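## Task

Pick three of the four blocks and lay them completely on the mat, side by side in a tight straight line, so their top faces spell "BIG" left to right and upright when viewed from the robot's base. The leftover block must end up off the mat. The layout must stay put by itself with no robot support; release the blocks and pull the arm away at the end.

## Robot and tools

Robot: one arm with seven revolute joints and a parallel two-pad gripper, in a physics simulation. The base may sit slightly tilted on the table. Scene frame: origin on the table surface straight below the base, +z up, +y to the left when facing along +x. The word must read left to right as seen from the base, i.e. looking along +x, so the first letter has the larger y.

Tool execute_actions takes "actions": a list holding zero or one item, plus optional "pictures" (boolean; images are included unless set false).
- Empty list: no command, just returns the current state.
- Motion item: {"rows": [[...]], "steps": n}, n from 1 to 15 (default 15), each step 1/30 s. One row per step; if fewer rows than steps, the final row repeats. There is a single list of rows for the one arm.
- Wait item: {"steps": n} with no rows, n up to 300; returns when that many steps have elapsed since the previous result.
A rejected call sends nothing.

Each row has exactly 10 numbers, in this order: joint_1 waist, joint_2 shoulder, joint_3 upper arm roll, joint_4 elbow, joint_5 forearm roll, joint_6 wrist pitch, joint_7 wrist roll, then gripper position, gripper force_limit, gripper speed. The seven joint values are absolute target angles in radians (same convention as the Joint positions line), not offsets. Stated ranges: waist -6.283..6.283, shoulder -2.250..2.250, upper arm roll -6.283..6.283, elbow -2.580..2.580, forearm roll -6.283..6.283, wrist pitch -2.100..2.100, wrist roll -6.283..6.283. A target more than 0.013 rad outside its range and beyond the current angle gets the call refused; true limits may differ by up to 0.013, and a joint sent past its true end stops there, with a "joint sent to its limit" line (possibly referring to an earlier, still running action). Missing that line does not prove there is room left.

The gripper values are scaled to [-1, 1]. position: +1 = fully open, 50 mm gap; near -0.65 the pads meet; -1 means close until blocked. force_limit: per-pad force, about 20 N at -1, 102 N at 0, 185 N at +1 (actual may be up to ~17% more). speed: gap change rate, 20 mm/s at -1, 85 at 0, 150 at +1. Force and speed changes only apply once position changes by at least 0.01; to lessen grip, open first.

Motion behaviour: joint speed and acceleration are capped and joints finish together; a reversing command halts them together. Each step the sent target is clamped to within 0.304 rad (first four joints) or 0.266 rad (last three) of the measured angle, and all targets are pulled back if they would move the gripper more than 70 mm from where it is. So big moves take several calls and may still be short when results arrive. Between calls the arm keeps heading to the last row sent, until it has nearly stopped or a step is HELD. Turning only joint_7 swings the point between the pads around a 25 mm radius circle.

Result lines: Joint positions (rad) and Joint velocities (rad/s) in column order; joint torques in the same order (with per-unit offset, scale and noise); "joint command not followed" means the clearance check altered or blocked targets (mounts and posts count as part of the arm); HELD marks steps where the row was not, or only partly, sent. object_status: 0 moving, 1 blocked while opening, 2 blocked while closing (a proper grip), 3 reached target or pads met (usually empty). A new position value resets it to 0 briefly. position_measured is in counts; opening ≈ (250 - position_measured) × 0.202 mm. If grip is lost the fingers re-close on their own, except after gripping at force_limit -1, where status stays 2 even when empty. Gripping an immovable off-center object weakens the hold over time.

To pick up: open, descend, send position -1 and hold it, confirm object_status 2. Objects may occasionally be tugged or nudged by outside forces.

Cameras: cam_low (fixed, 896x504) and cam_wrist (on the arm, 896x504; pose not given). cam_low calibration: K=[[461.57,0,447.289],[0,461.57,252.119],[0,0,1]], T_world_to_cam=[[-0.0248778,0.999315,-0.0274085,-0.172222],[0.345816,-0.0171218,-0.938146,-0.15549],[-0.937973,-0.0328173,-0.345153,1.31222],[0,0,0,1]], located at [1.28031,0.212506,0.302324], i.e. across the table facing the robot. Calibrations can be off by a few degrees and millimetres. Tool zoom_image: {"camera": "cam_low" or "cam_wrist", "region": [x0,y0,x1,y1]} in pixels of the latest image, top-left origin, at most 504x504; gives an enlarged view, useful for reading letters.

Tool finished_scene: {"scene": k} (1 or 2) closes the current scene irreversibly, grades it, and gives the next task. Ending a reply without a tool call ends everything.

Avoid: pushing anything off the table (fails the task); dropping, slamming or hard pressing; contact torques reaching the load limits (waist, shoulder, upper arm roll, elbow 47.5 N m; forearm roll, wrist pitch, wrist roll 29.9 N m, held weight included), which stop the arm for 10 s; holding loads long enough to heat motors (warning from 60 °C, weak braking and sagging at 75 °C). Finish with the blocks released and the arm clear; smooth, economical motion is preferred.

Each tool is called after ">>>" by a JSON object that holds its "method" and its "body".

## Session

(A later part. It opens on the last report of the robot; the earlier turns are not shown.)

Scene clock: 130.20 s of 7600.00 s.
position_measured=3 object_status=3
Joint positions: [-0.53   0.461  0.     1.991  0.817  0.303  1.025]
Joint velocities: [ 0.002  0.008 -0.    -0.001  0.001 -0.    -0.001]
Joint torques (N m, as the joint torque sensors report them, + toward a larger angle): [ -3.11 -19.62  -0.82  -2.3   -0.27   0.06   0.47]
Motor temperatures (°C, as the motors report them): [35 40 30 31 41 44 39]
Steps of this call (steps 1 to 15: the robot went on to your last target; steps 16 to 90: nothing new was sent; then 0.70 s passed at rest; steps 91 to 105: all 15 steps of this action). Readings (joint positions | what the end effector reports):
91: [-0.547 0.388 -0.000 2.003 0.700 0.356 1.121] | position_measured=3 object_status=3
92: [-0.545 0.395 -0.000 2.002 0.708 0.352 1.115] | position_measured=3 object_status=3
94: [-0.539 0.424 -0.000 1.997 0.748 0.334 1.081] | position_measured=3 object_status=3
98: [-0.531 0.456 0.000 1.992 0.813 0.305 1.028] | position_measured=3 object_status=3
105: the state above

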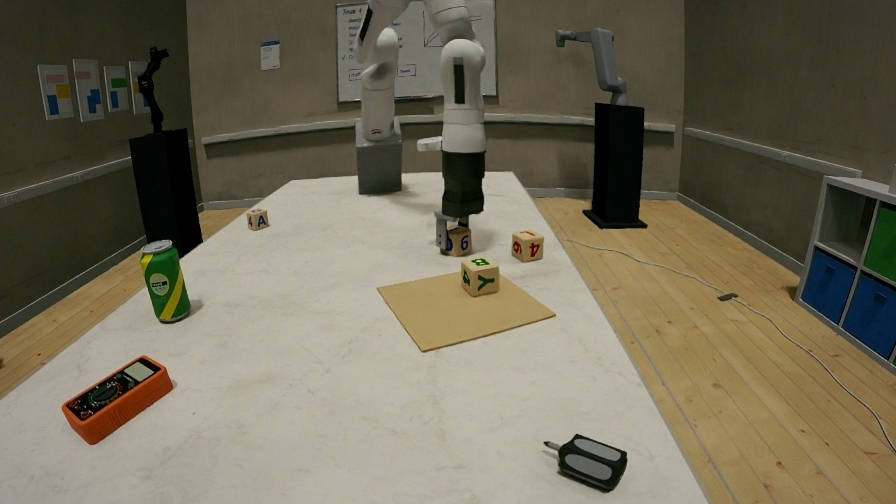

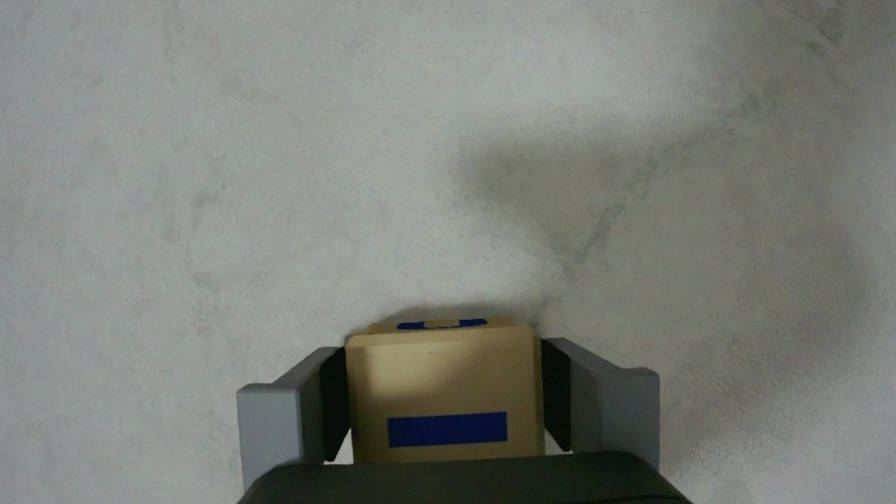

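>>> {"method": "execute_actions", "body": {"actions": [{"rows":[[-0.530,0.4615,0,1.9908,0.8167,0.3032,1.025,-1,-0.5,0]],"steps":10}], "pictures": false}}

>>> {"method": "execute_actions", "body": {"actions": [{"rows":[[-0.579,0.235,0,2.02,0.55,0.47,0.9,-1,-0.5,0]],"steps":15}], "pictures": false}}

>>> {"method": "execute_actions", "body": {"actions": [{"rows":[[-0.47,0.29,0,1.80,0.40,0.57,0.55,-1,-0.5,0]],"steps":10}], "pictures": false}}

>>> {"method": "execute_actions", "body": {"actions": [{"rows":[[-0.37,0.37,0,1.59,0.27,0.67,0.2,-1,-0.5,0]],"steps":10}], "pictures": false}}

>>> {"method": "execute_actions", "body": {"actions": [{"rows":[[-0.2954,0.468,0,1.4267,0.1586,0.741,-0.075,-1,-0.5,0]],"steps":15}], "pictures": false}}

>>> {"method": "execute_actions", "body": {"actions": [{"steps":8}]}}

Scene clock: 153.67 s of 7600.00 s.
position_measured=34 object_status=2
Joint positions: [-0.53   0.461 -0.     1.991  0.817  0.303  1.025]
Joint velocities: [ 0.     0.001 -0.    -0.001 -0.001 -0.    -0.001]
Joint torques (N m, as the joint torque sensors report them, + toward a larger angle): [ -2.55 -19.24  -0.73  -2.34  -0.33  -0.04   0.28]
Motor temperatures (°C, as the motors report them): [35 40 30 31 41 44 39]
Steps of this call (steps 1 to 15: the robot went on to your last target; steps 16 to 90: nothing new was sent; then 20.13 s passed at rest; steps 91 to 100: all 10 steps of this action). Readings (joint positions | what the end effector reports):
91: [-0.530 0.461 0.000 1.991 0.817 0.303 1.025] | position_measured=14 object_status=0
92: [-0.530 0.461 -0.000 1.991 0.817 0.303 1.025] | position_measured=28 object_status=0
94: [-0.530 0.461 -0.000 1.991 0.817 0.303 1.025] | position_measured=34 object_status=0
98: [-0.530 0.461 -0.000 1.991 0.817 0.303 1.025] | position_measured=34 object_status=0
100: the state above

Scene clock: 154.17 s of 7600.00 s.
position_measured=34 object_status=2
Joint positions: [-0.578  0.241 -0.     2.02   0.55   0.47   0.9  ]
Joint velocities: [-0.012 -0.048  0.004  0.008 -0.007  0.008 -0.003]
Joint torques (N m, as the joint torque sensors report them, + toward a larger angle): [ -2.7  -18.56  -1.06  -5.14  -0.35  -0.27   0.21]
Motor temperatures (°C, as the motors report them): [35 40 30 31 41 44 39]
Steps of this call (steps 1 to 15: all 15 steps of this action). Readings (joint positions | what the end effector reports):
1: [-0.530 0.460 0.000 1.991 0.816 0.304 1.025] | position_measured=34 object_status=2
2: [-0.532 0.453 0.000 1.992 0.810 0.308 1.022] | position_measured=34 object_status=2
4: [-0.539 0.423 0.000 1.996 0.779 0.327 1.007] | position_measured=34 object_status=2
8: [-0.562 0.313 0.000 2.009 0.649 0.408 0.946] | position_measured=34 object_status=2
15: the state above

Scene clock: 154.50 s of 7600.00 s.
position_measured=34 object_status=2
Joint positions: [-0.491  0.28   0.     1.844  0.43   0.55   0.639]
Joint velocities: [ 0.269  0.128  0.002 -0.606 -0.414  0.272 -1.172]
Joint torques (N m, as the joint torque sensors report them, + toward a larger angle): [ -1.87 -19.96  -0.93  -4.65  -0.31  -0.39   0.34]
Motor temperatures (°C, as the motors report them): [35 40 30 31 41 44 39]
Steps of this call (steps 1 to 10: all 10 steps of this action). Readings (joint positions | what the end effector reports):
1: [-0.577 0.240 -0.000 2.019 0.550 0.470 0.899] | position_measured=34 object_status=2
2: [-0.573 0.242 -0.001 2.014 0.546 0.473 0.893] | position_measured=34 object_status=2
4: [-0.558 0.249 -0.001 1.987 0.527 0.486 0.861] | position_measured=34 object_status=2
8: [-0.511 0.271 0.000 1.888 0.460 0.530 0.720] | position_measured=34 object_status=2
10: the state above

Scene clock: 154.83 s of 7600.00 s.
position_measured=34 object_status=2
Joint positions: [-0.383  0.359  0.001  1.613  0.284  0.659  0.261]
Joint velocities: [ 0.17   0.14   0.007 -0.378 -0.234  0.181 -0.98 ]
Joint torques (N m, as the joint torque sensors report them, + toward a larger angle): [ -2.55 -22.97  -2.03  -5.82  -0.11   0.38   0.6 ]
Motor temperatures (°C, as the motors report them): [35 40 30 31 41 44 39]
Steps of this call (steps 1 to 10: all 10 steps of this action). Readings (joint positions | what the end effector reports):
1: [-0.482 0.284 0.000 1.824 0.416 0.559 0.603] | position_measured=34 object_status=2
2: [-0.471 0.291 -0.001 1.802 0.401 0.569 0.571] | position_measured=34 object_status=2
4: [-0.441 0.311 -0.001 1.742 0.363 0.597 0.500] | position_measured=34 object_status=2
8: [-0.398 0.347 0.001 1.645 0.304 0.643 0.338] | position_measured=34 object_status=2
10: the state above

Scene clock: 155.33 s of 7600.00 s.
position_measured=34 object_status=2
Joint positions: [-0.297  0.466  0.     1.427  0.159  0.741 -0.075]
Joint velocities: [ 0.012  0.019 -0.    -0.002 -0.     0.003 -0.003]
Joint torques (N m, as the joint torque sensors report them, + toward a larger angle): [ -1.02 -25.26   0.06  -7.47  -0.25  -0.07   0.46]
Motor temperatures (°C, as the motors report them): [35 40 30 31 41 44 39]
Steps of this call (steps 1 to 15: all 15 steps of this action). Readings (joint positions | what the end effector reports):
1: [-0.377 0.364 0.001 1.601 0.276 0.665 0.231] | position_measured=34 object_status=2
2: [-0.369 0.372 -0.000 1.585 0.267 0.672 0.197] | position_measured=34 object_status=2
4: [-0.346 0.399 -0.001 1.539 0.237 0.693 0.119] | position_measured=34 object_status=2
8: [-0.308 0.452 0.001 1.452 0.175 0.730 -0.031] | position_measured=34 object_status=2
15: the state above

Scene clock: 155.60 s of 7600.00 s.
position_measured=34 object_status=2
Joint positions: [-0.295  0.468  0.     1.427  0.159  0.741 -0.075]
Joint velocities: [-0.001  0.001 -0.001 -0.001  0.     0.    -0.   ]
Joint torques (N m, as the joint torque sensors report them, + toward a larger angle): [ -1.11 -24.92   0.1   -7.11  -0.17  -0.12   0.32]
Motor temperatures (°C, as the motors report them): [35 40 30 31 41 44 39]
Steps of this call (steps 1 to 8: the robot went on to your last target). Readings (joint positions | what the end effector reports):
1: [-0.296 0.467 0.000 1.427 0.159 0.741 -0.075] | position_measured=34 object_status=2
2: [-0.296 0.467 0.000 1.427 0.159 0.741 -0.075] | position_measured=34 object_status=2
4: [-0.296 0.467 0.000 1.427 0.159 0.741 -0.075] | position_measured=34 object_status=2
8: the state above

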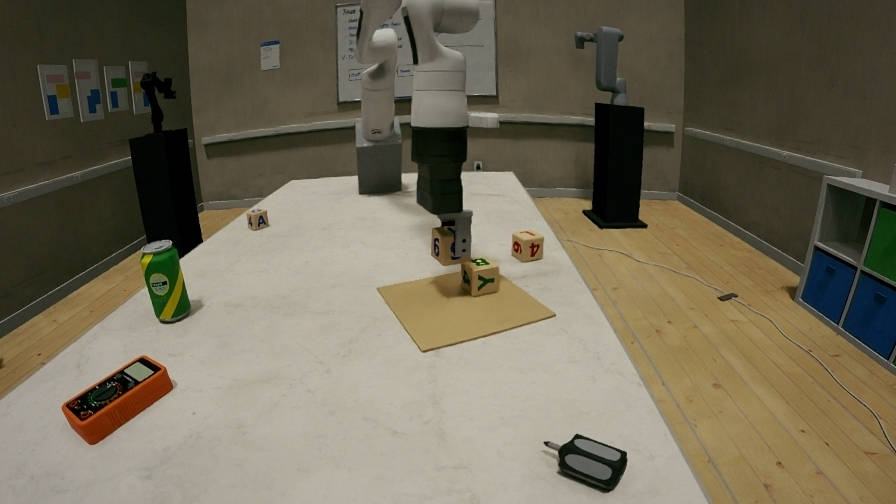

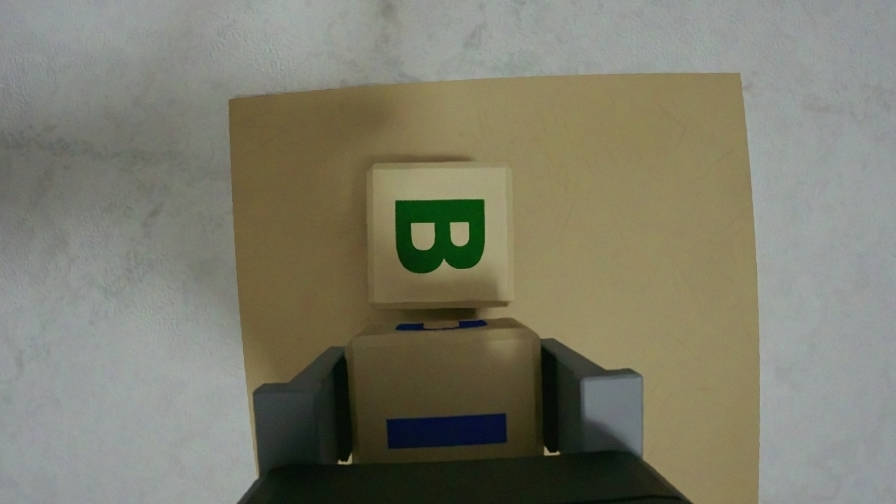

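>>> {"method": "execute_actions", "body": {"actions": [{"rows":[[-0.2854,0.5631,0,1.4117,0.1661,0.6609,-0.11,-1,-0.5,0]],"steps":15}]}}

Scene clock: 160.57 s of 7600.00 s.
position_measured=34 object_status=2
Joint positions: [-0.286  0.562  0.     1.412  0.166  0.661 -0.11 ]
Joint velocities: [ 0.002  0.01   0.    -0.002  0.001 -0.    -0.001]
Joint torques (N m, as the joint torque sensors report them, + toward a larger angle): [ -0.62 -25.75   0.09  -6.54  -0.3   -0.17   0.33]
Motor temperatures (°C, as the motors report them): [35 40 30 31 41 44 39]
Steps of this call (steps 1 to 15: the robot went on to your last target; steps 16 to 90: nothing new was sent; then 1.47 s passed at rest; steps 91 to 105: all 15 steps of this action). Readings (joint positions | what the end effector reports):
91: [-0.295 0.469 -0.000 1.426 0.159 0.740 -0.075] | position_measured=34 object_status=2
92: [-0.294 0.476 -0.000 1.425 0.159 0.736 -0.077] | position_measured=34 object_status=2
94: [-0.291 0.505 -0.000 1.420 0.161 0.714 -0.087] | position_measured=34 object_status=2
98: [-0.286 0.556 0.000 1.414 0.166 0.666 -0.108] | position_measured=34 object_status=2
105: the state above

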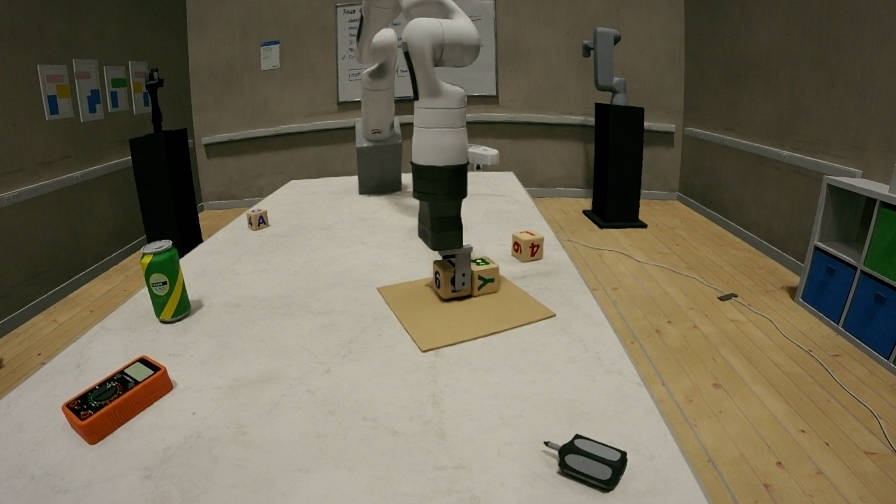

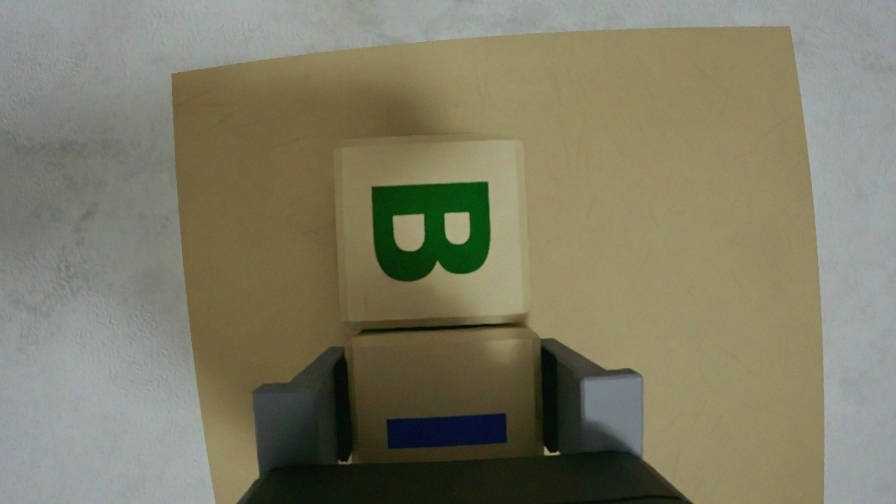

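>>> {"method": "execute_actions", "body": {"actions": [{"rows":[[-0.2854,0.5609,0,1.4184,0.167,0.6567,-0.111,-1,-0.5,0],[-0.2854,0.5609,0,1.4184,0.167,0.6567,-0.111,-1,-0.5,0],[-0.2854,0.5609,0,1.4184,0.167,0.6567,-0.111,-1,-0.5,0],[-0.2854,0.5609,0,1.4184,0.167,0.6567,-0.111,-1,-0.5,0],[-0.2848,0.5666,0,1.4175,0.1675,0.6519,-0.111,-1,-0.5,0]],"steps":13}], "pictures": false}}

Scene clock: 168.10 s of 7600.00 s.
position_measured=34 object_status=2
Joint positions: [-0.285  0.566  0.     1.418  0.167  0.652 -0.111]
Joint velocities: [ 0.     0.002  0.001  0.001 -0.001 -0.001 -0.   ]
Joint torques (N m, as the joint torque sensors report them, + toward a larger angle): [ -1.02 -25.74   0.16  -6.34  -0.2   -0.06   0.33]
Motor temperatures (°C, as the motors report them): [35 40 30 31 41 44 39]
Steps of this call (steps 1 to 15: the robot went on to your last target; steps 16 to 90: nothing new was sent; then 4.10 s passed at rest; steps 91 to 103: all 13 steps of this action). Readings (joint positions | what the end effector reports):
91: [-0.285 0.563 0.000 1.412 0.166 0.660 -0.110] | position_measured=34 object_status=2
92: [-0.285 0.562 -0.000 1.414 0.166 0.659 -0.110] | position_measured=34 object_status=2
94: [-0.285 0.561 0.000 1.417 0.167 0.658 -0.111] | position_measured=34 object_status=2
98: [-0.285 0.566 0.000 1.418 0.167 0.653 -0.111] | position_measured=34 object_status=2
103: the state above

>>> {"method": "execute_actions", "body": {"actions": [{"rows":[[-0.2844,0.5704,0,1.4169,0.1678,0.6487,-0.111,-1,-0.5,0]],"steps":10}], "pictures": false}}

Scene clock: 171.23 s of 7600.00 s.
position_measured=34 object_status=2
Joint positions: [-0.284  0.57  -0.     1.417  0.168  0.649 -0.111]
Joint velocities: [ 0.001  0.    -0.001  0.    -0.    -0.    -0.002]
Joint torques (N m, as the joint torque sensors report them, + toward a larger angle): [ -1.05 -25.04   0.21  -6.27  -0.23  -0.15   0.34]
Motor temperatures (°C, as the motors report them): [35 40 30 31 41 44 39]
Steps of this call (steps 1 to 15: the robot went on to your last target; steps 16 to 84: nothing new was sent; steps 85 to 94: all 10 steps of this action). Readings (joint positions | what the end effector reports):
85: [-0.285 0.567 -0.000 1.417 0.168 0.652 -0.111] | position_measured=34 object_status=2
86: [-0.285 0.568 -0.000 1.417 0.168 0.650 -0.111] | position_measured=34 object_status=2
88: [-0.284 0.570 0.000 1.417 0.168 0.649 -0.111] | position_measured=34 object_status=2
92: [-0.284 0.570 0.000 1.417 0.168 0.649 -0.111] | position_measured=34 object_status=2
94: the state above

>>> {"method": "execute_actions", "body": {"actions": [{"rows":[[-0.284,0.5735,0,1.4164,0.168,0.6462,-0.111,-1,-0.5,0]],"steps":10}], "pictures": false}}

Scene clock: 174.40 s of 7600.00 s.
position_measured=34 object_status=2
Joint positions: [-0.284  0.571 -0.     1.416  0.168  0.648 -0.111]
Joint velocities: [ 0.001  0.001  0.     0.001  0.    -0.    -0.001]
Joint torques (N m, as the joint torque sensors report them, + toward a larger angle): [ -0.97 -22.81   0.29  -6.25  -0.2   -0.67   0.25]
Motor temperatures (°C, as the motors report them): [35 40 30 31 41 44 39]
Steps of this call (steps 1 to 15: the robot went on to your last target; steps 16 to 85: nothing new was sent; steps 86 to 95: all 10 steps of this action). Readings (joint positions | what the end effector reports):
86: [-0.284 0.571 -0.000 1.417 0.168 0.649 -0.111] | position_measured=34 object_status=2
87: [-0.284 0.571 -0.000 1.417 0.168 0.649 -0.111] | position_measured=34 object_status=2
89: [-0.284 0.571 -0.000 1.416 0.168 0.648 -0.111] | position_measured=34 object_status=2
93: [-0.284 0.571 -0.000 1.416 0.168 0.648 -0.111] | position_measured=34 object_status=2
95: the state above

>>> {"method": "execute_actions", "body": {"actions": [{"rows":[[-0.2843,0.571,0,1.4168,0.168,0.648,-0.111,1,-0.5,0]],"steps":8}], "pictures": false}}

>>> {"method": "execute_actions", "body": {"actions": [{"rows":[[-0.296,0.457,0,1.435,0.159,0.744,-0.107,1,-0.5,0]],"steps":12}]}}

>>> {"method": "execute_actions", "body": {"actions": [{"rows":[[1.335,0.1,0,2.138,-1.04,0.608,2.543,1,-0.5,0]],"steps":15}], "pictures": false}}

>>> {"method": "execute_actions", "body": {"actions": [{"steps":35}], "pictures": false}}

Scene clock: 196.27 s of 7600.00 s.
position_measured=3 object_status=0
Joint positions: [-0.284  0.571 -0.     1.417  0.168  0.648 -0.111]
Joint velocities: [ 0.001  0.001  0.    -0.    -0.     0.001  0.   ]
Joint torques (N m, as the joint torque sensors report them, + toward a larger angle): [ -1.05 -25.22   0.33  -6.22  -0.22  -0.13   0.28]
Motor temperatures (°C, as the motors report them): [35 40 30 31 41 44 39]
Steps of this call (steps 1 to 15: the robot went on to your last target; steps 16 to 90: nothing new was sent; then 18.60 s passed at rest; steps 91 to 98: all 8 steps of this action). Readings (joint positions | what the end effector reports):
91: [-0.284 0.570 -0.000 1.417 0.168 0.648 -0.111] | position_measured=24 object_status=0
92: [-0.284 0.570 -0.000 1.417 0.168 0.648 -0.111] | position_measured=10 object_status=0
94: [-0.284 0.570 0.000 1.417 0.168 0.648 -0.111] | position_measured=3 object_status=0
98: the state above

Scene clock: 196.67 s of 7600.00 s.
position_measured=3 object_status=3
Joint positions: [-0.296  0.46   0.     1.434  0.159  0.744 -0.107]
Joint velocities: [-0.002 -0.027 -0.     0.012 -0.     0.008  0.001]
Joint torques (N m, as the joint torque sensors report them, + toward a larger angle): [ -1.13 -24.64   0.17  -6.79  -0.07  -0.25   0.3 ]
Motor temperatures (°C, as the motors report them): [35 40 30 31 41 44 39]
Steps of this call (steps 1 to 12: all 12 steps of this action). Readings (joint positions | what the end effector reports):
1: [-0.284 0.569 0.000 1.417 0.168 0.649 -0.111] | position_measured=3 object_status=0
2: [-0.285 0.563 0.000 1.419 0.168 0.653 -0.111] | position_measured=3 object_status=0
4: [-0.288 0.534 0.000 1.424 0.165 0.676 -0.110] | position_measured=3 object_status=3
8: [-0.295 0.469 -0.000 1.432 0.160 0.734 -0.107] | position_measured=3 object_status=3
12: the state above

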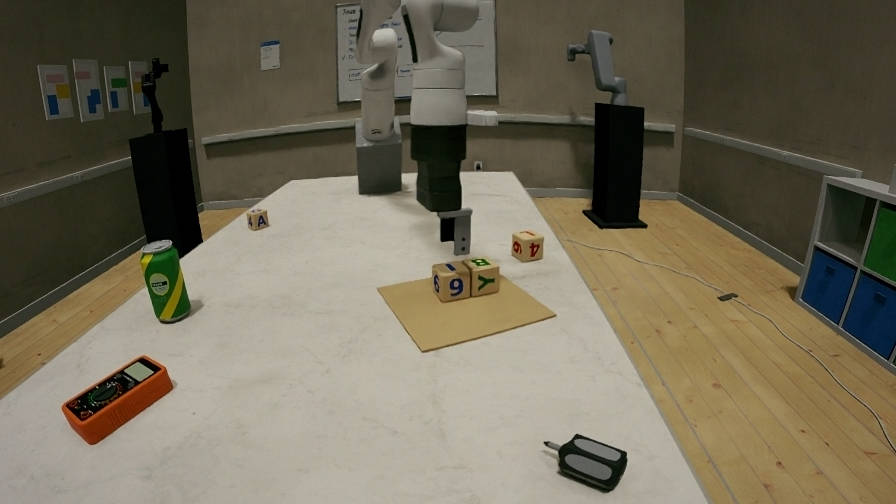

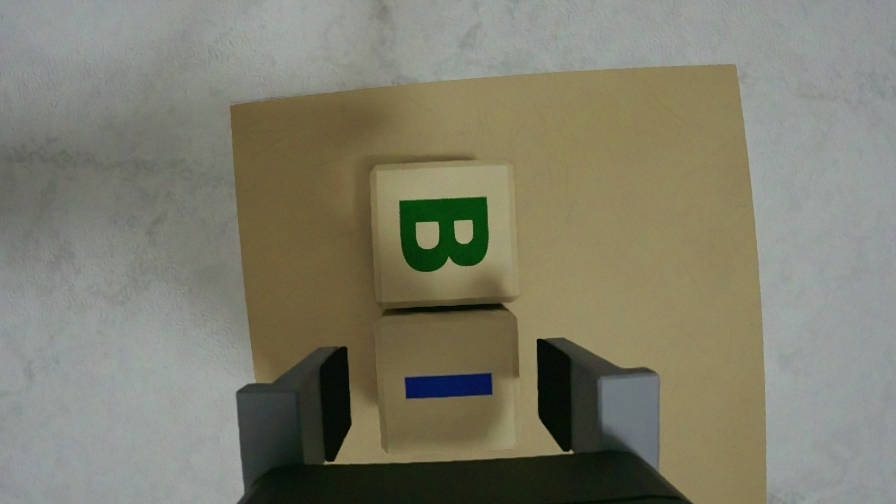

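Scene clock: 197.17 s of 7600.00 s.
position_measured=3 object_status=3
Joint positions: [ 0.01   0.218  0.     1.732 -0.102  0.649  0.154]
Joint velocities: [ 0.74  -0.333  0.004  0.735 -0.647 -0.122  0.646]
Joint torques (N m, as the joint torque sensors report them, + toward a larger angle): [  1.02 -20.8    1.42  -6.14  -0.58  -0.13   0.44]
Motor temperatures (°C, as the motors report them): [35 40 30 31 41 44 39]
Steps of this call (steps 1 to 15: all 15 steps of this action). Readings (joint positions | what the end effector reports):
1: [-0.294 0.458 -0.000 1.436 0.158 0.743 -0.106] | position_measured=3 object_status=3
2: [-0.288 0.451 -0.002 1.442 0.153 0.740 -0.102] | position_measured=3 object_status=3
4: [-0.258 0.421 -0.004 1.469 0.130 0.726 -0.079] | position_measured=3 object_status=3
8: [-0.162 0.328 -0.000 1.562 0.048 0.690 0.003] | position_measured=3 object_status=3
15: the state above

Scene clock: 198.33 s of 7600.00 s.
position_measured=3 object_status=3
Joint positions: [ 1.09   0.101  0.     2.134 -0.967  0.608  1.1  ]
Joint velocities: [ 0.857 -0.004  0.     0.013 -0.269 -0.001  0.778]
Joint torques (N m, as the joint torque sensors report them, + toward a larger angle): [  5.55 -12.93   5.18  -6.08  -1.05  -0.95   0.1 ]
Motor temperatures (°C, as the motors report them): [35 40 30 31 41 44 39]
Steps of this call (steps 1 to 35: the robot went on to your last target). Readings (joint positions | what the end effector reports):
1: [0.035 0.208 0.000 1.757 -0.124 0.645 0.175] | position_measured=3 object_status=3
2: [0.060 0.198 0.000 1.781 -0.145 0.642 0.197] | position_measured=3 object_status=3
4: [0.109 0.181 0.000 1.830 -0.188 0.636 0.240] | position_measured=3 object_status=3
8: [0.210 0.156 0.000 1.925 -0.276 0.627 0.328] | position_measured=3 object_status=3
35: the state above

>>> {"method": "execute_actions", "body": {"actions": [{"rows":[[1.335,0.576,0,2.138,-1.04,0.608,2.543,1,-0.5,0]],"steps":15}], "pictures": false}}

>>> {"method": "execute_actions", "body": {"actions": [{"steps":20}]}}

Scene clock: 202.03 s of 7600.00 s.
position_measured=3 object_status=3
Joint positions: [ 1.335  0.45   0.     2.137 -1.04   0.608  2.543]
Joint velocities: [ 0.002  0.848  0.001  0.004  0.001 -0.001  0.001]
Joint torques (N m, as the joint torque sensors report them, + toward a larger angle): [  7.68 -13.92   5.26  -4.31  -0.54  -0.4    0.35]
Motor temperatures (°C, as the motors report them): [35 40 30 31 41 44 39]
Steps of this call (steps 1 to 60: the robot went on to your last target; steps 61 to 96: nothing new was sent; steps 97 to 111: all 15 steps of this action). Readings (joint positions | what the end effector reports):
97: [1.335 0.102 -0.000 2.138 -1.040 0.608 2.543] | position_measured=3 object_status=3
98: [1.335 0.108 -0.000 2.137 -1.040 0.608 2.543] | position_measured=3 object_status=3
100: [1.335 0.139 -0.000 2.137 -1.041 0.608 2.543] | position_measured=3 object_status=3
104: [1.335 0.250 0.000 2.137 -1.040 0.608 2.543] | position_measured=3 object_status=3
111: the state above

Scene clock: 202.70 s of 7600.00 s.
position_measured=3 object_status=3
Joint positions: [ 1.335  0.576  0.     2.138 -1.04   0.608  2.543]
Joint velocities: [ 0.     0.001  0.001  0.001 -0.    -0.    -0.   ]
Joint torques (N m, as the joint torque sensors report them, + toward a larger angle): [  8.26 -14.89   5.09  -3.51  -0.24  -0.21   0.27]
Motor temperatures (°C, as the motors report them): [35 40 30 31 41 44 39]
Steps of this call (steps 1 to 20: the robot went on to your last target). Readings (joint positions | what the end effector reports):
1: [1.335 0.477 0.000 2.137 -1.040 0.608 2.543] | position_measured=3 object_status=3
2: [1.335 0.502 0.000 2.138 -1.040 0.608 2.543] | position_measured=3 object_status=3
4: [1.335 0.541 0.000 2.138 -1.040 0.608 2.543] | position_measured=3 object_status=3
8: [1.335 0.568 0.000 2.139 -1.040 0.608 2.543] | position_measured=3 object_status=3
20: the state above

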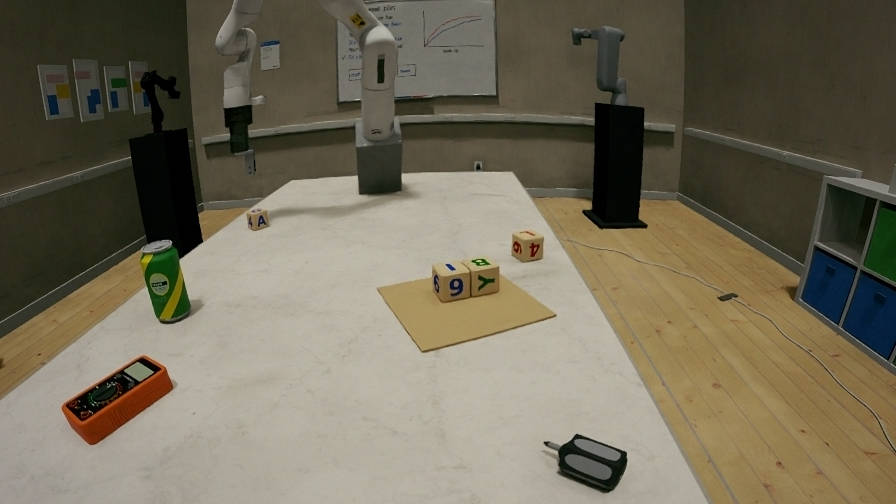

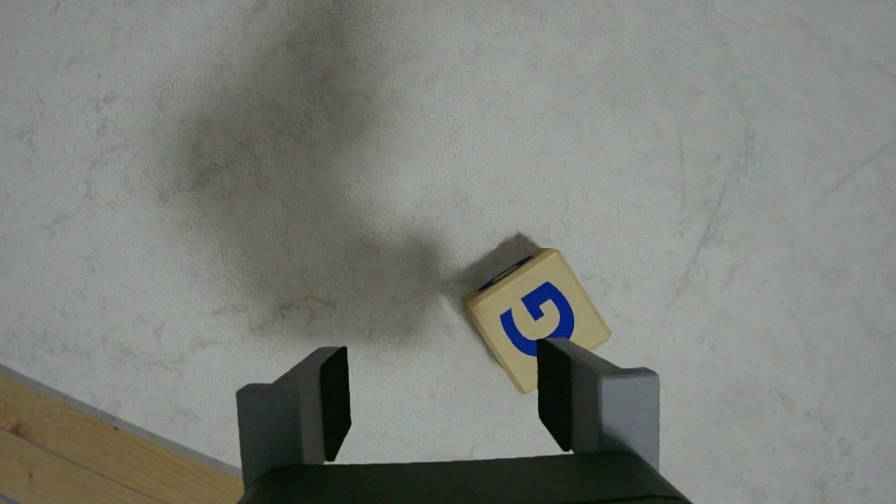

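>>> {"method": "execute_actions", "body": {"actions": [{"rows":[[1.25,0.576,0,2.22,-1.35,0.55,0.4965,1,-0.5,0]],"steps":15}], "pictures": false}}

>>> {"method": "execute_actions", "body": {"actions": [{"steps":30}], "pictures": false}}

>>> {"method": "execute_actions", "body": {"actions": [{"rows":[[1.1477,0.7221,0,2.3125,-1.7271,0.4954,0.4965,1,-0.5,0]],"steps":15}], "pictures": false}}

>>> {"method": "execute_actions", "body": {"actions": [{"steps":10}]}}

Scene clock: 222.43 s of 7600.00 s.
position_measured=3 object_status=3
Joint positions: [ 1.255  0.576 -0.     2.216 -1.335  0.553  2.037]
Joint velocities: [-0.036 -0.002  0.001  0.031 -0.13  -0.022 -1.216]
Joint torques (N m, as the joint torque sensors report them, + toward a larger angle): [  8.42 -14.7    5.06  -3.52  -0.48  -0.36   0.36]
Motor temperatures (°C, as the motors report them): [35 40 30 31 41 44 39]
Steps of this call (steps 1 to 15: the robot went on to your last target; steps 16 to 90: nothing new was sent; then 16.23 s passed at rest; steps 91 to 105: all 15 steps of this action). Readings (joint positions | what the end effector reports):
91: [1.334 0.576 0.000 2.139 -1.041 0.607 2.542] | position_measured=3 object_status=3
92: [1.330 0.576 0.001 2.142 -1.051 0.605 2.532] | position_measured=3 object_status=3
94: [1.311 0.576 0.002 2.158 -1.101 0.593 2.482] | position_measured=3 object_status=3
98: [1.276 0.576 -0.001 2.195 -1.244 0.568 2.322] | position_measured=3 object_status=3
105: the state above

Scene clock: 223.43 s of 7600.00 s.
position_measured=3 object_status=3
Joint positions: [ 1.25   0.576 -0.     2.22  -1.35   0.55   0.818]
Joint velocities: [-0.    -0.001  0.    -0.002  0.    -0.    -1.218]
Joint torques (N m, as the joint torque sensors report them, + toward a larger angle): [  7.92 -14.61   4.92  -2.71  -0.47  -0.16   0.  ]
Motor temperatures (°C, as the motors report them): [35 40 30 31 41 44 39]
Steps of this call (steps 1 to 30: the robot went on to your last target). Readings (joint positions | what the end effector reports):
1: [1.254 0.576 -0.000 2.217 -1.339 0.552 1.997] | position_measured=3 object_status=3
2: [1.253 0.576 -0.000 2.218 -1.342 0.551 1.956] | position_measured=3 object_status=3
4: [1.252 0.576 -0.000 2.219 -1.346 0.551 1.875] | position_measured=3 object_status=3
8: [1.251 0.576 -0.000 2.220 -1.349 0.550 1.712] | position_measured=3 object_status=3
30: the state above

Scene clock: 223.93 s of 7600.00 s.
position_measured=3 object_status=3
Joint positions: [ 1.151  0.718 -0.     2.312 -1.725  0.495  0.497]
Joint velocities: [-0.018  0.023  0.008  0.004 -0.053 -0.004 -0.015]
Joint torques (N m, as the joint torque sensors report them, + toward a larger angle): [  7.25 -14.81   4.51  -0.17  -0.42  -0.15   0.46]
Motor temperatures (°C, as the motors report them): [35 40 30 31 41 44 39]
Steps of this call (steps 1 to 15: all 15 steps of this action). Readings (joint positions | what the end effector reports):
1: [1.250 0.576 0.000 2.220 -1.350 0.550 0.777] | position_measured=3 object_status=3
2: [1.248 0.579 0.000 2.221 -1.354 0.549 0.736] | position_measured=3 object_status=3
4: [1.232 0.602 0.001 2.232 -1.388 0.542 0.669] | position_measured=3 object_status=3
8: [1.185 0.668 -0.001 2.278 -1.539 0.516 0.572] | position_measured=3 object_status=3
15: the state above

Scene clock: 224.27 s of 7600.00 s.
position_measured=3 object_status=3
Joint positions: [ 1.148  0.722 -0.     2.313 -1.727  0.495  0.497]
Joint velocities: [-0.002 -0.     0.     0.001  0.    -0.     0.   ]
Joint torques (N m, as the joint torque sensors report them, + toward a larger angle): [  8.04 -14.74   4.56  -0.18  -0.26  -0.24   0.27]
Motor temperatures (°C, as the motors report them): [35 40 30 31 41 44 39]
Steps of this call (steps 1 to 10: the robot went on to your last target). Readings (joint positions | what the end effector reports):
1: [1.150 0.719 -0.000 2.312 -1.726 0.495 0.497] | position_measured=3 object_status=3
2: [1.150 0.720 0.000 2.312 -1.727 0.495 0.497] | position_measured=3 object_status=3
4: [1.149 0.721 -0.000 2.312 -1.727 0.495 0.497] | position_measured=3 object_status=3
8: [1.148 0.722 -0.000 2.313 -1.727 0.495 0.497] | position_measured=3 object_status=3
10: the state above

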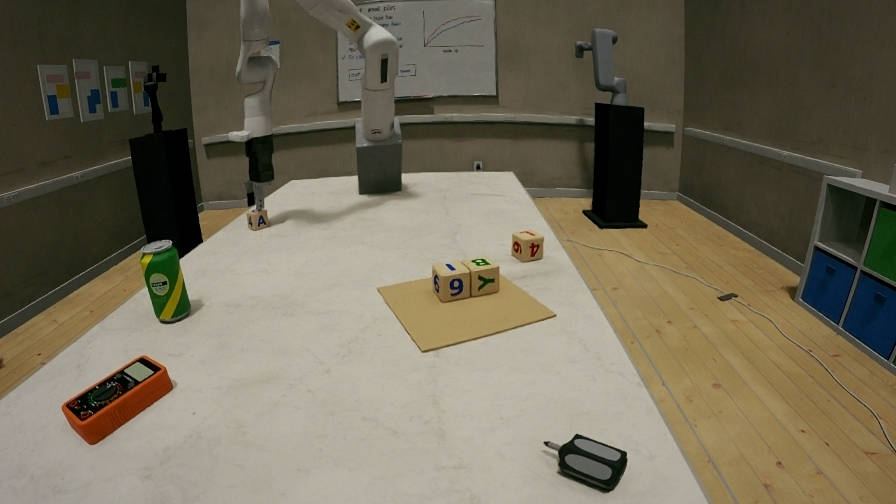

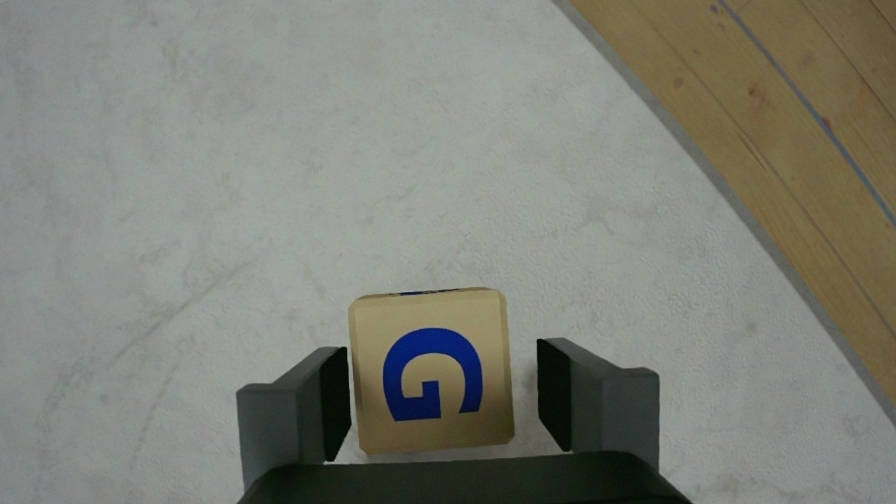

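>>> {"method": "execute_actions", "body": {"actions": []}}

Scene clock: 249.10 s of 7600.00 s.
position_measured=3 object_status=3
Joint positions: [ 1.148  0.722  0.     2.312 -1.727  0.495  0.496]
Joint velocities: [-0.    -0.001 -0.001 -0.001  0.     0.     0.   ]
Joint torques (N m, as the joint torque sensors report them, + toward a larger angle): [  7.89 -14.66   4.56  -0.03  -0.38  -0.15   0.28]
Motor temperatures (°C, as the motors report them): [36 39 30 31 41 44 39]
Steps of this call (steps 1 to 15: the robot went on to your last target; steps 16 to 90: nothing new was sent; then 21.83 s passed at rest). Readings (joint positions | what the end effector reports):
1: [1.148 0.722 -0.000 2.313 -1.727 0.495 0.497] | position_measured=3 object_status=3
2: [1.148 0.722 -0.000 2.313 -1.727 0.495 0.497] | position_measured=3 object_status=3
4: [1.148 0.722 -0.000 2.313 -1.727 0.495 0.497] | position_measured=3 object_status=3
8: [1.148 0.722 -0.000 2.312 -1.727 0.495 0.497] | position_measured=3 object_status=3
90: the state above
The arm was judged still, so your last target was given up. Only a new action makes it travel on or press farther. Fingers that are still opening or closing keep moving.

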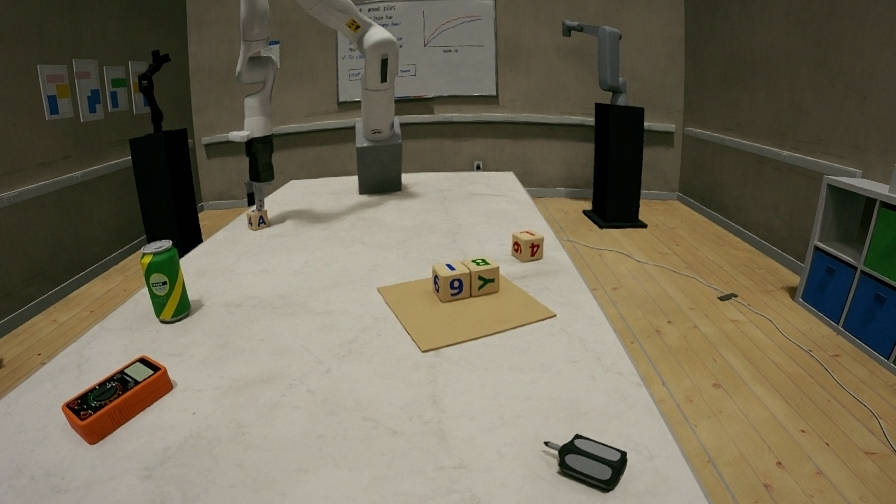

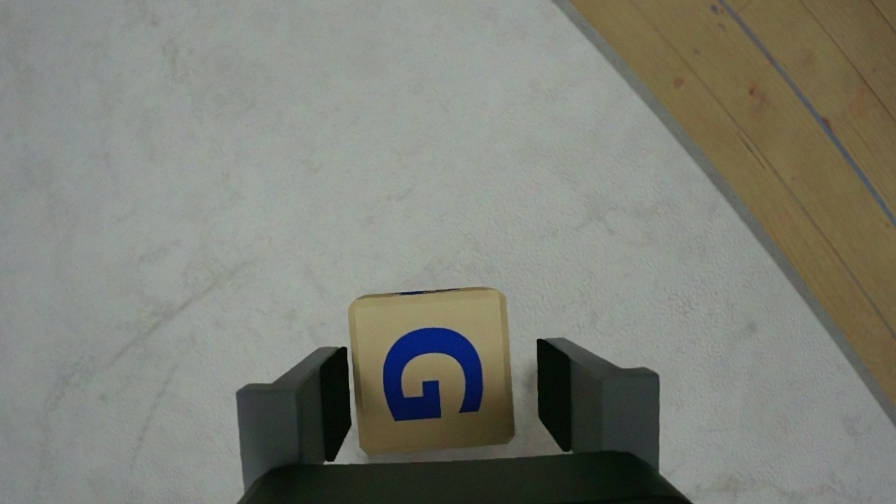

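>>> {"method": "execute_actions", "body": {"actions": [{"rows":[[1.1397,0.7221,0,2.3125,-1.7271,0.4954,0.4965,1,-0.5,0],[1.1397,0.7221,0,2.3125,-1.7271,0.4954,0.4965,1,-0.5,0],[1.1397,0.7221,0,2.3125,-1.7271,0.4954,0.4965,1,-0.5,0],[1.1397,0.7221,0,2.3125,-1.7271,0.4954,0.4965,1,-0.5,0],[1.1397,0.7221,0,2.3125,-1.7271,0.4954,0.4965,1,-0.5,0],[1.1293,0.7416,0,2.3084,-1.7647,0.4988,0.5276,1,-0.5,0]],"steps":15}]}}

>>> {"method": "execute_actions", "body": {"actions": [{"steps":10}]}}

Scene clock: 270.50 s of 7600.00 s.
position_measured=3 object_status=3
Joint positions: [ 1.13   0.741 -0.     2.308 -1.764  0.499  0.527]
Joint velocities: [-0.003  0.007 -0.001 -0.002 -0.004  0.     0.004]
Joint torques (N m, as the joint torque sensors report them, + toward a larger angle): [  7.83 -14.76   4.59   0.29  -0.19  -0.1    0.43]
Motor temperatures (°C, as the motors report them): [36 39 30 31 41 44 39]
Steps of this call (steps 1 to 90: nothing new was sent; then 17.90 s passed at rest; steps 91 to 105: all 15 steps of this action). Readings (joint positions | what the end effector reports):
91: [1.146 0.722 0.000 2.312 -1.727 0.495 0.496] | position_measured=3 object_status=3
92: [1.144 0.722 0.000 2.312 -1.727 0.495 0.496] | position_measured=3 object_status=3
94: [1.141 0.722 -0.000 2.313 -1.727 0.496 0.497] | position_measured=3 object_status=3
98: [1.133 0.735 0.000 2.310 -1.748 0.497 0.514] | position_measured=3 object_status=3
105: the state above

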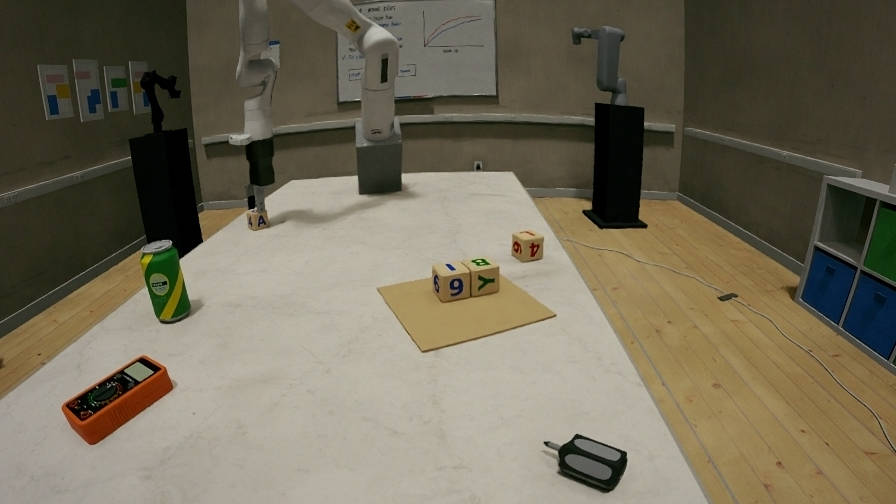

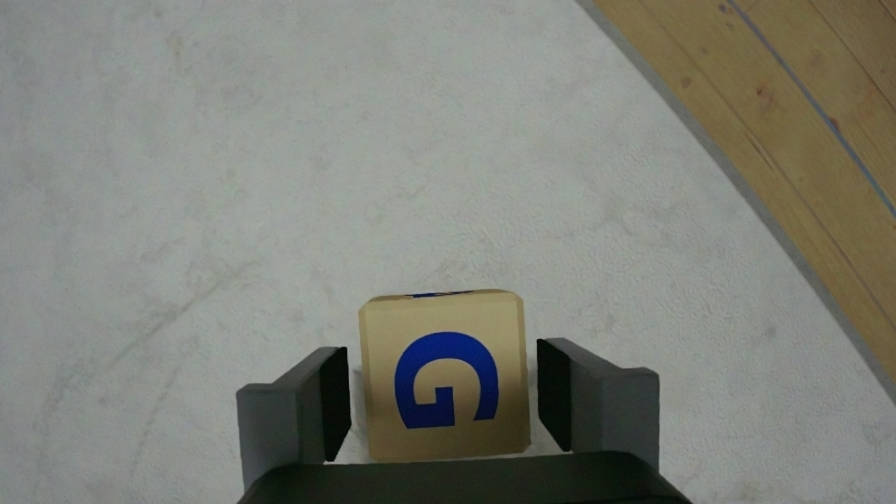

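Scene clock: 270.83 s of 7600.00 s.
position_measured=3 object_status=3
Joint positions: [ 1.129  0.742 -0.     2.308 -1.765  0.499  0.528]
Joint velocities: [ 0.001  0.002 -0.001  0.001  0.002  0.     0.   ]
Joint torques (N m, as the joint torque sensors report them, + toward a larger angle): [  7.93 -14.72   4.47   0.28  -0.32  -0.19   0.36]
Motor temperatures (°C, as the motors report them): [36 39 30 31 41 44 39]
Steps of this call (steps 1 to 10: the robot went on to your last target). Readings (joint positions | what the end effector reports):
1: [1.130 0.741 -0.000 2.308 -1.765 0.499 0.527] | position_measured=3 object_status=3
2: [1.130 0.741 -0.000 2.308 -1.765 0.499 0.528] | position_measured=3 object_status=3
4: [1.129 0.741 -0.000 2.308 -1.765 0.499 0.528] | position_measured=3 object_status=3
8: [1.129 0.742 -0.000 2.308 -1.765 0.499 0.528] | position_measured=3 object_status=3
10: the state above

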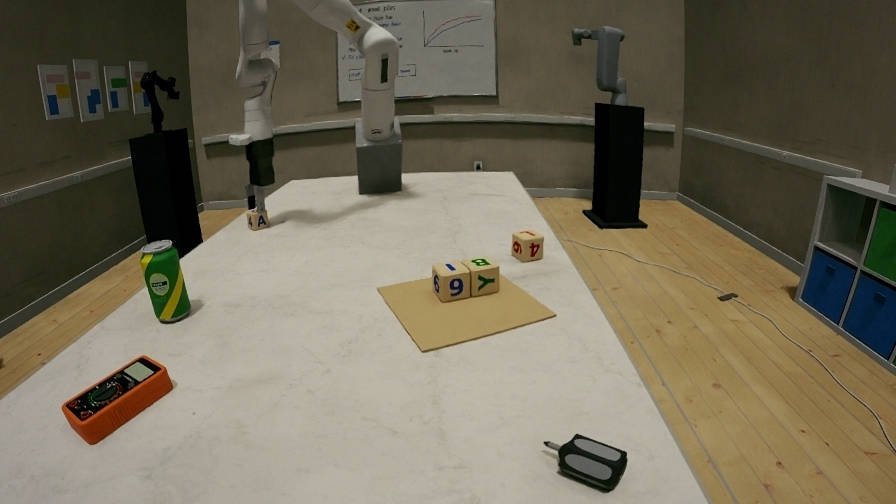

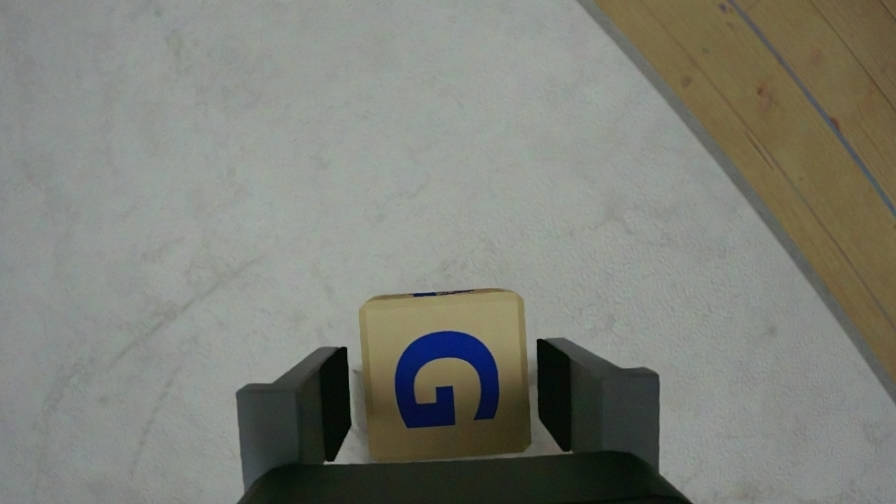

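>>> {"method": "execute_actions", "body": {"actions": [{"rows":[[1.115,0.7723,0,2.3019,-1.8238,0.5042,0.5764,1,-0.5,0]],"steps":15}]}}

Scene clock: 274.77 s of 7600.00 s.
position_measured=3 object_status=3
Joint positions: [ 1.115  0.772 -0.     2.302 -1.824  0.504  0.576]
Joint velocities: [-0.003  0.001  0.001 -0.001  0.001  0.     0.   ]
Joint torques (N m, as the joint torque sensors report them, + toward a larger angle): [  7.75 -14.86   4.58   0.51  -0.28  -0.16   0.32]
Motor temperatures (°C, as the motors report them): [36 39 30 31 41 44 39]
Steps of this call (steps 1 to 15: the robot went on to your last target; steps 16 to 90: nothing new was sent; then 0.43 s passed at rest; steps 91 to 105: all 15 steps of this action). Readings (joint positions | what the end effector reports):
91: [1.129 0.743 0.000 2.308 -1.766 0.499 0.529] | position_measured=3 object_status=3
92: [1.125 0.750 0.000 2.307 -1.775 0.500 0.537] | position_measured=3 object_status=3
94: [1.118 0.765 -0.000 2.304 -1.805 0.502 0.561] | position_measured=3 object_status=3
98: [1.116 0.770 -0.000 2.302 -1.823 0.504 0.575] | position_measured=3 object_status=3
105: the state above

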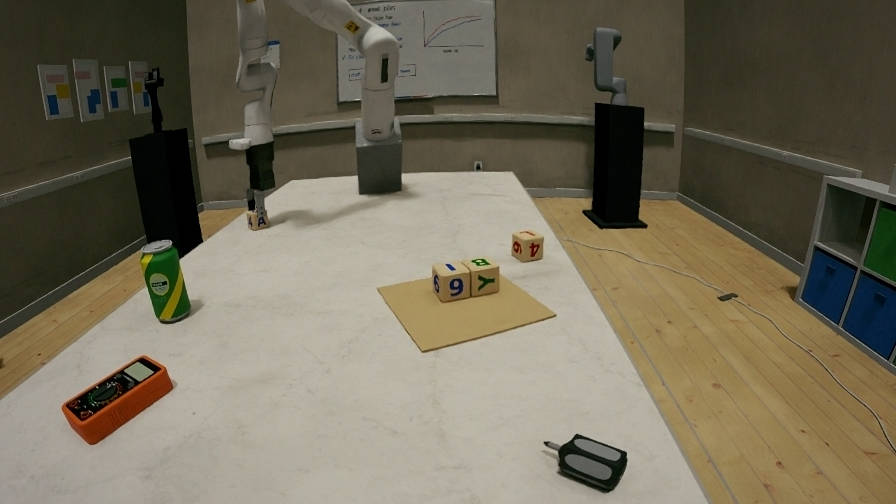

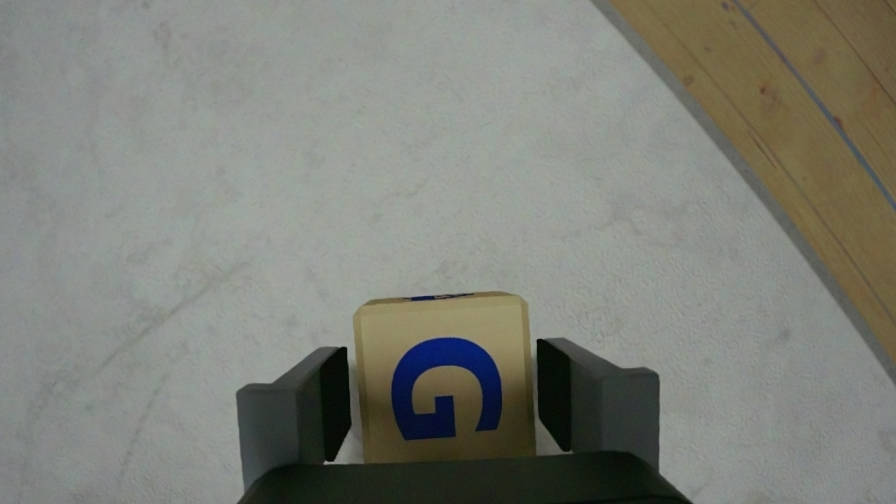

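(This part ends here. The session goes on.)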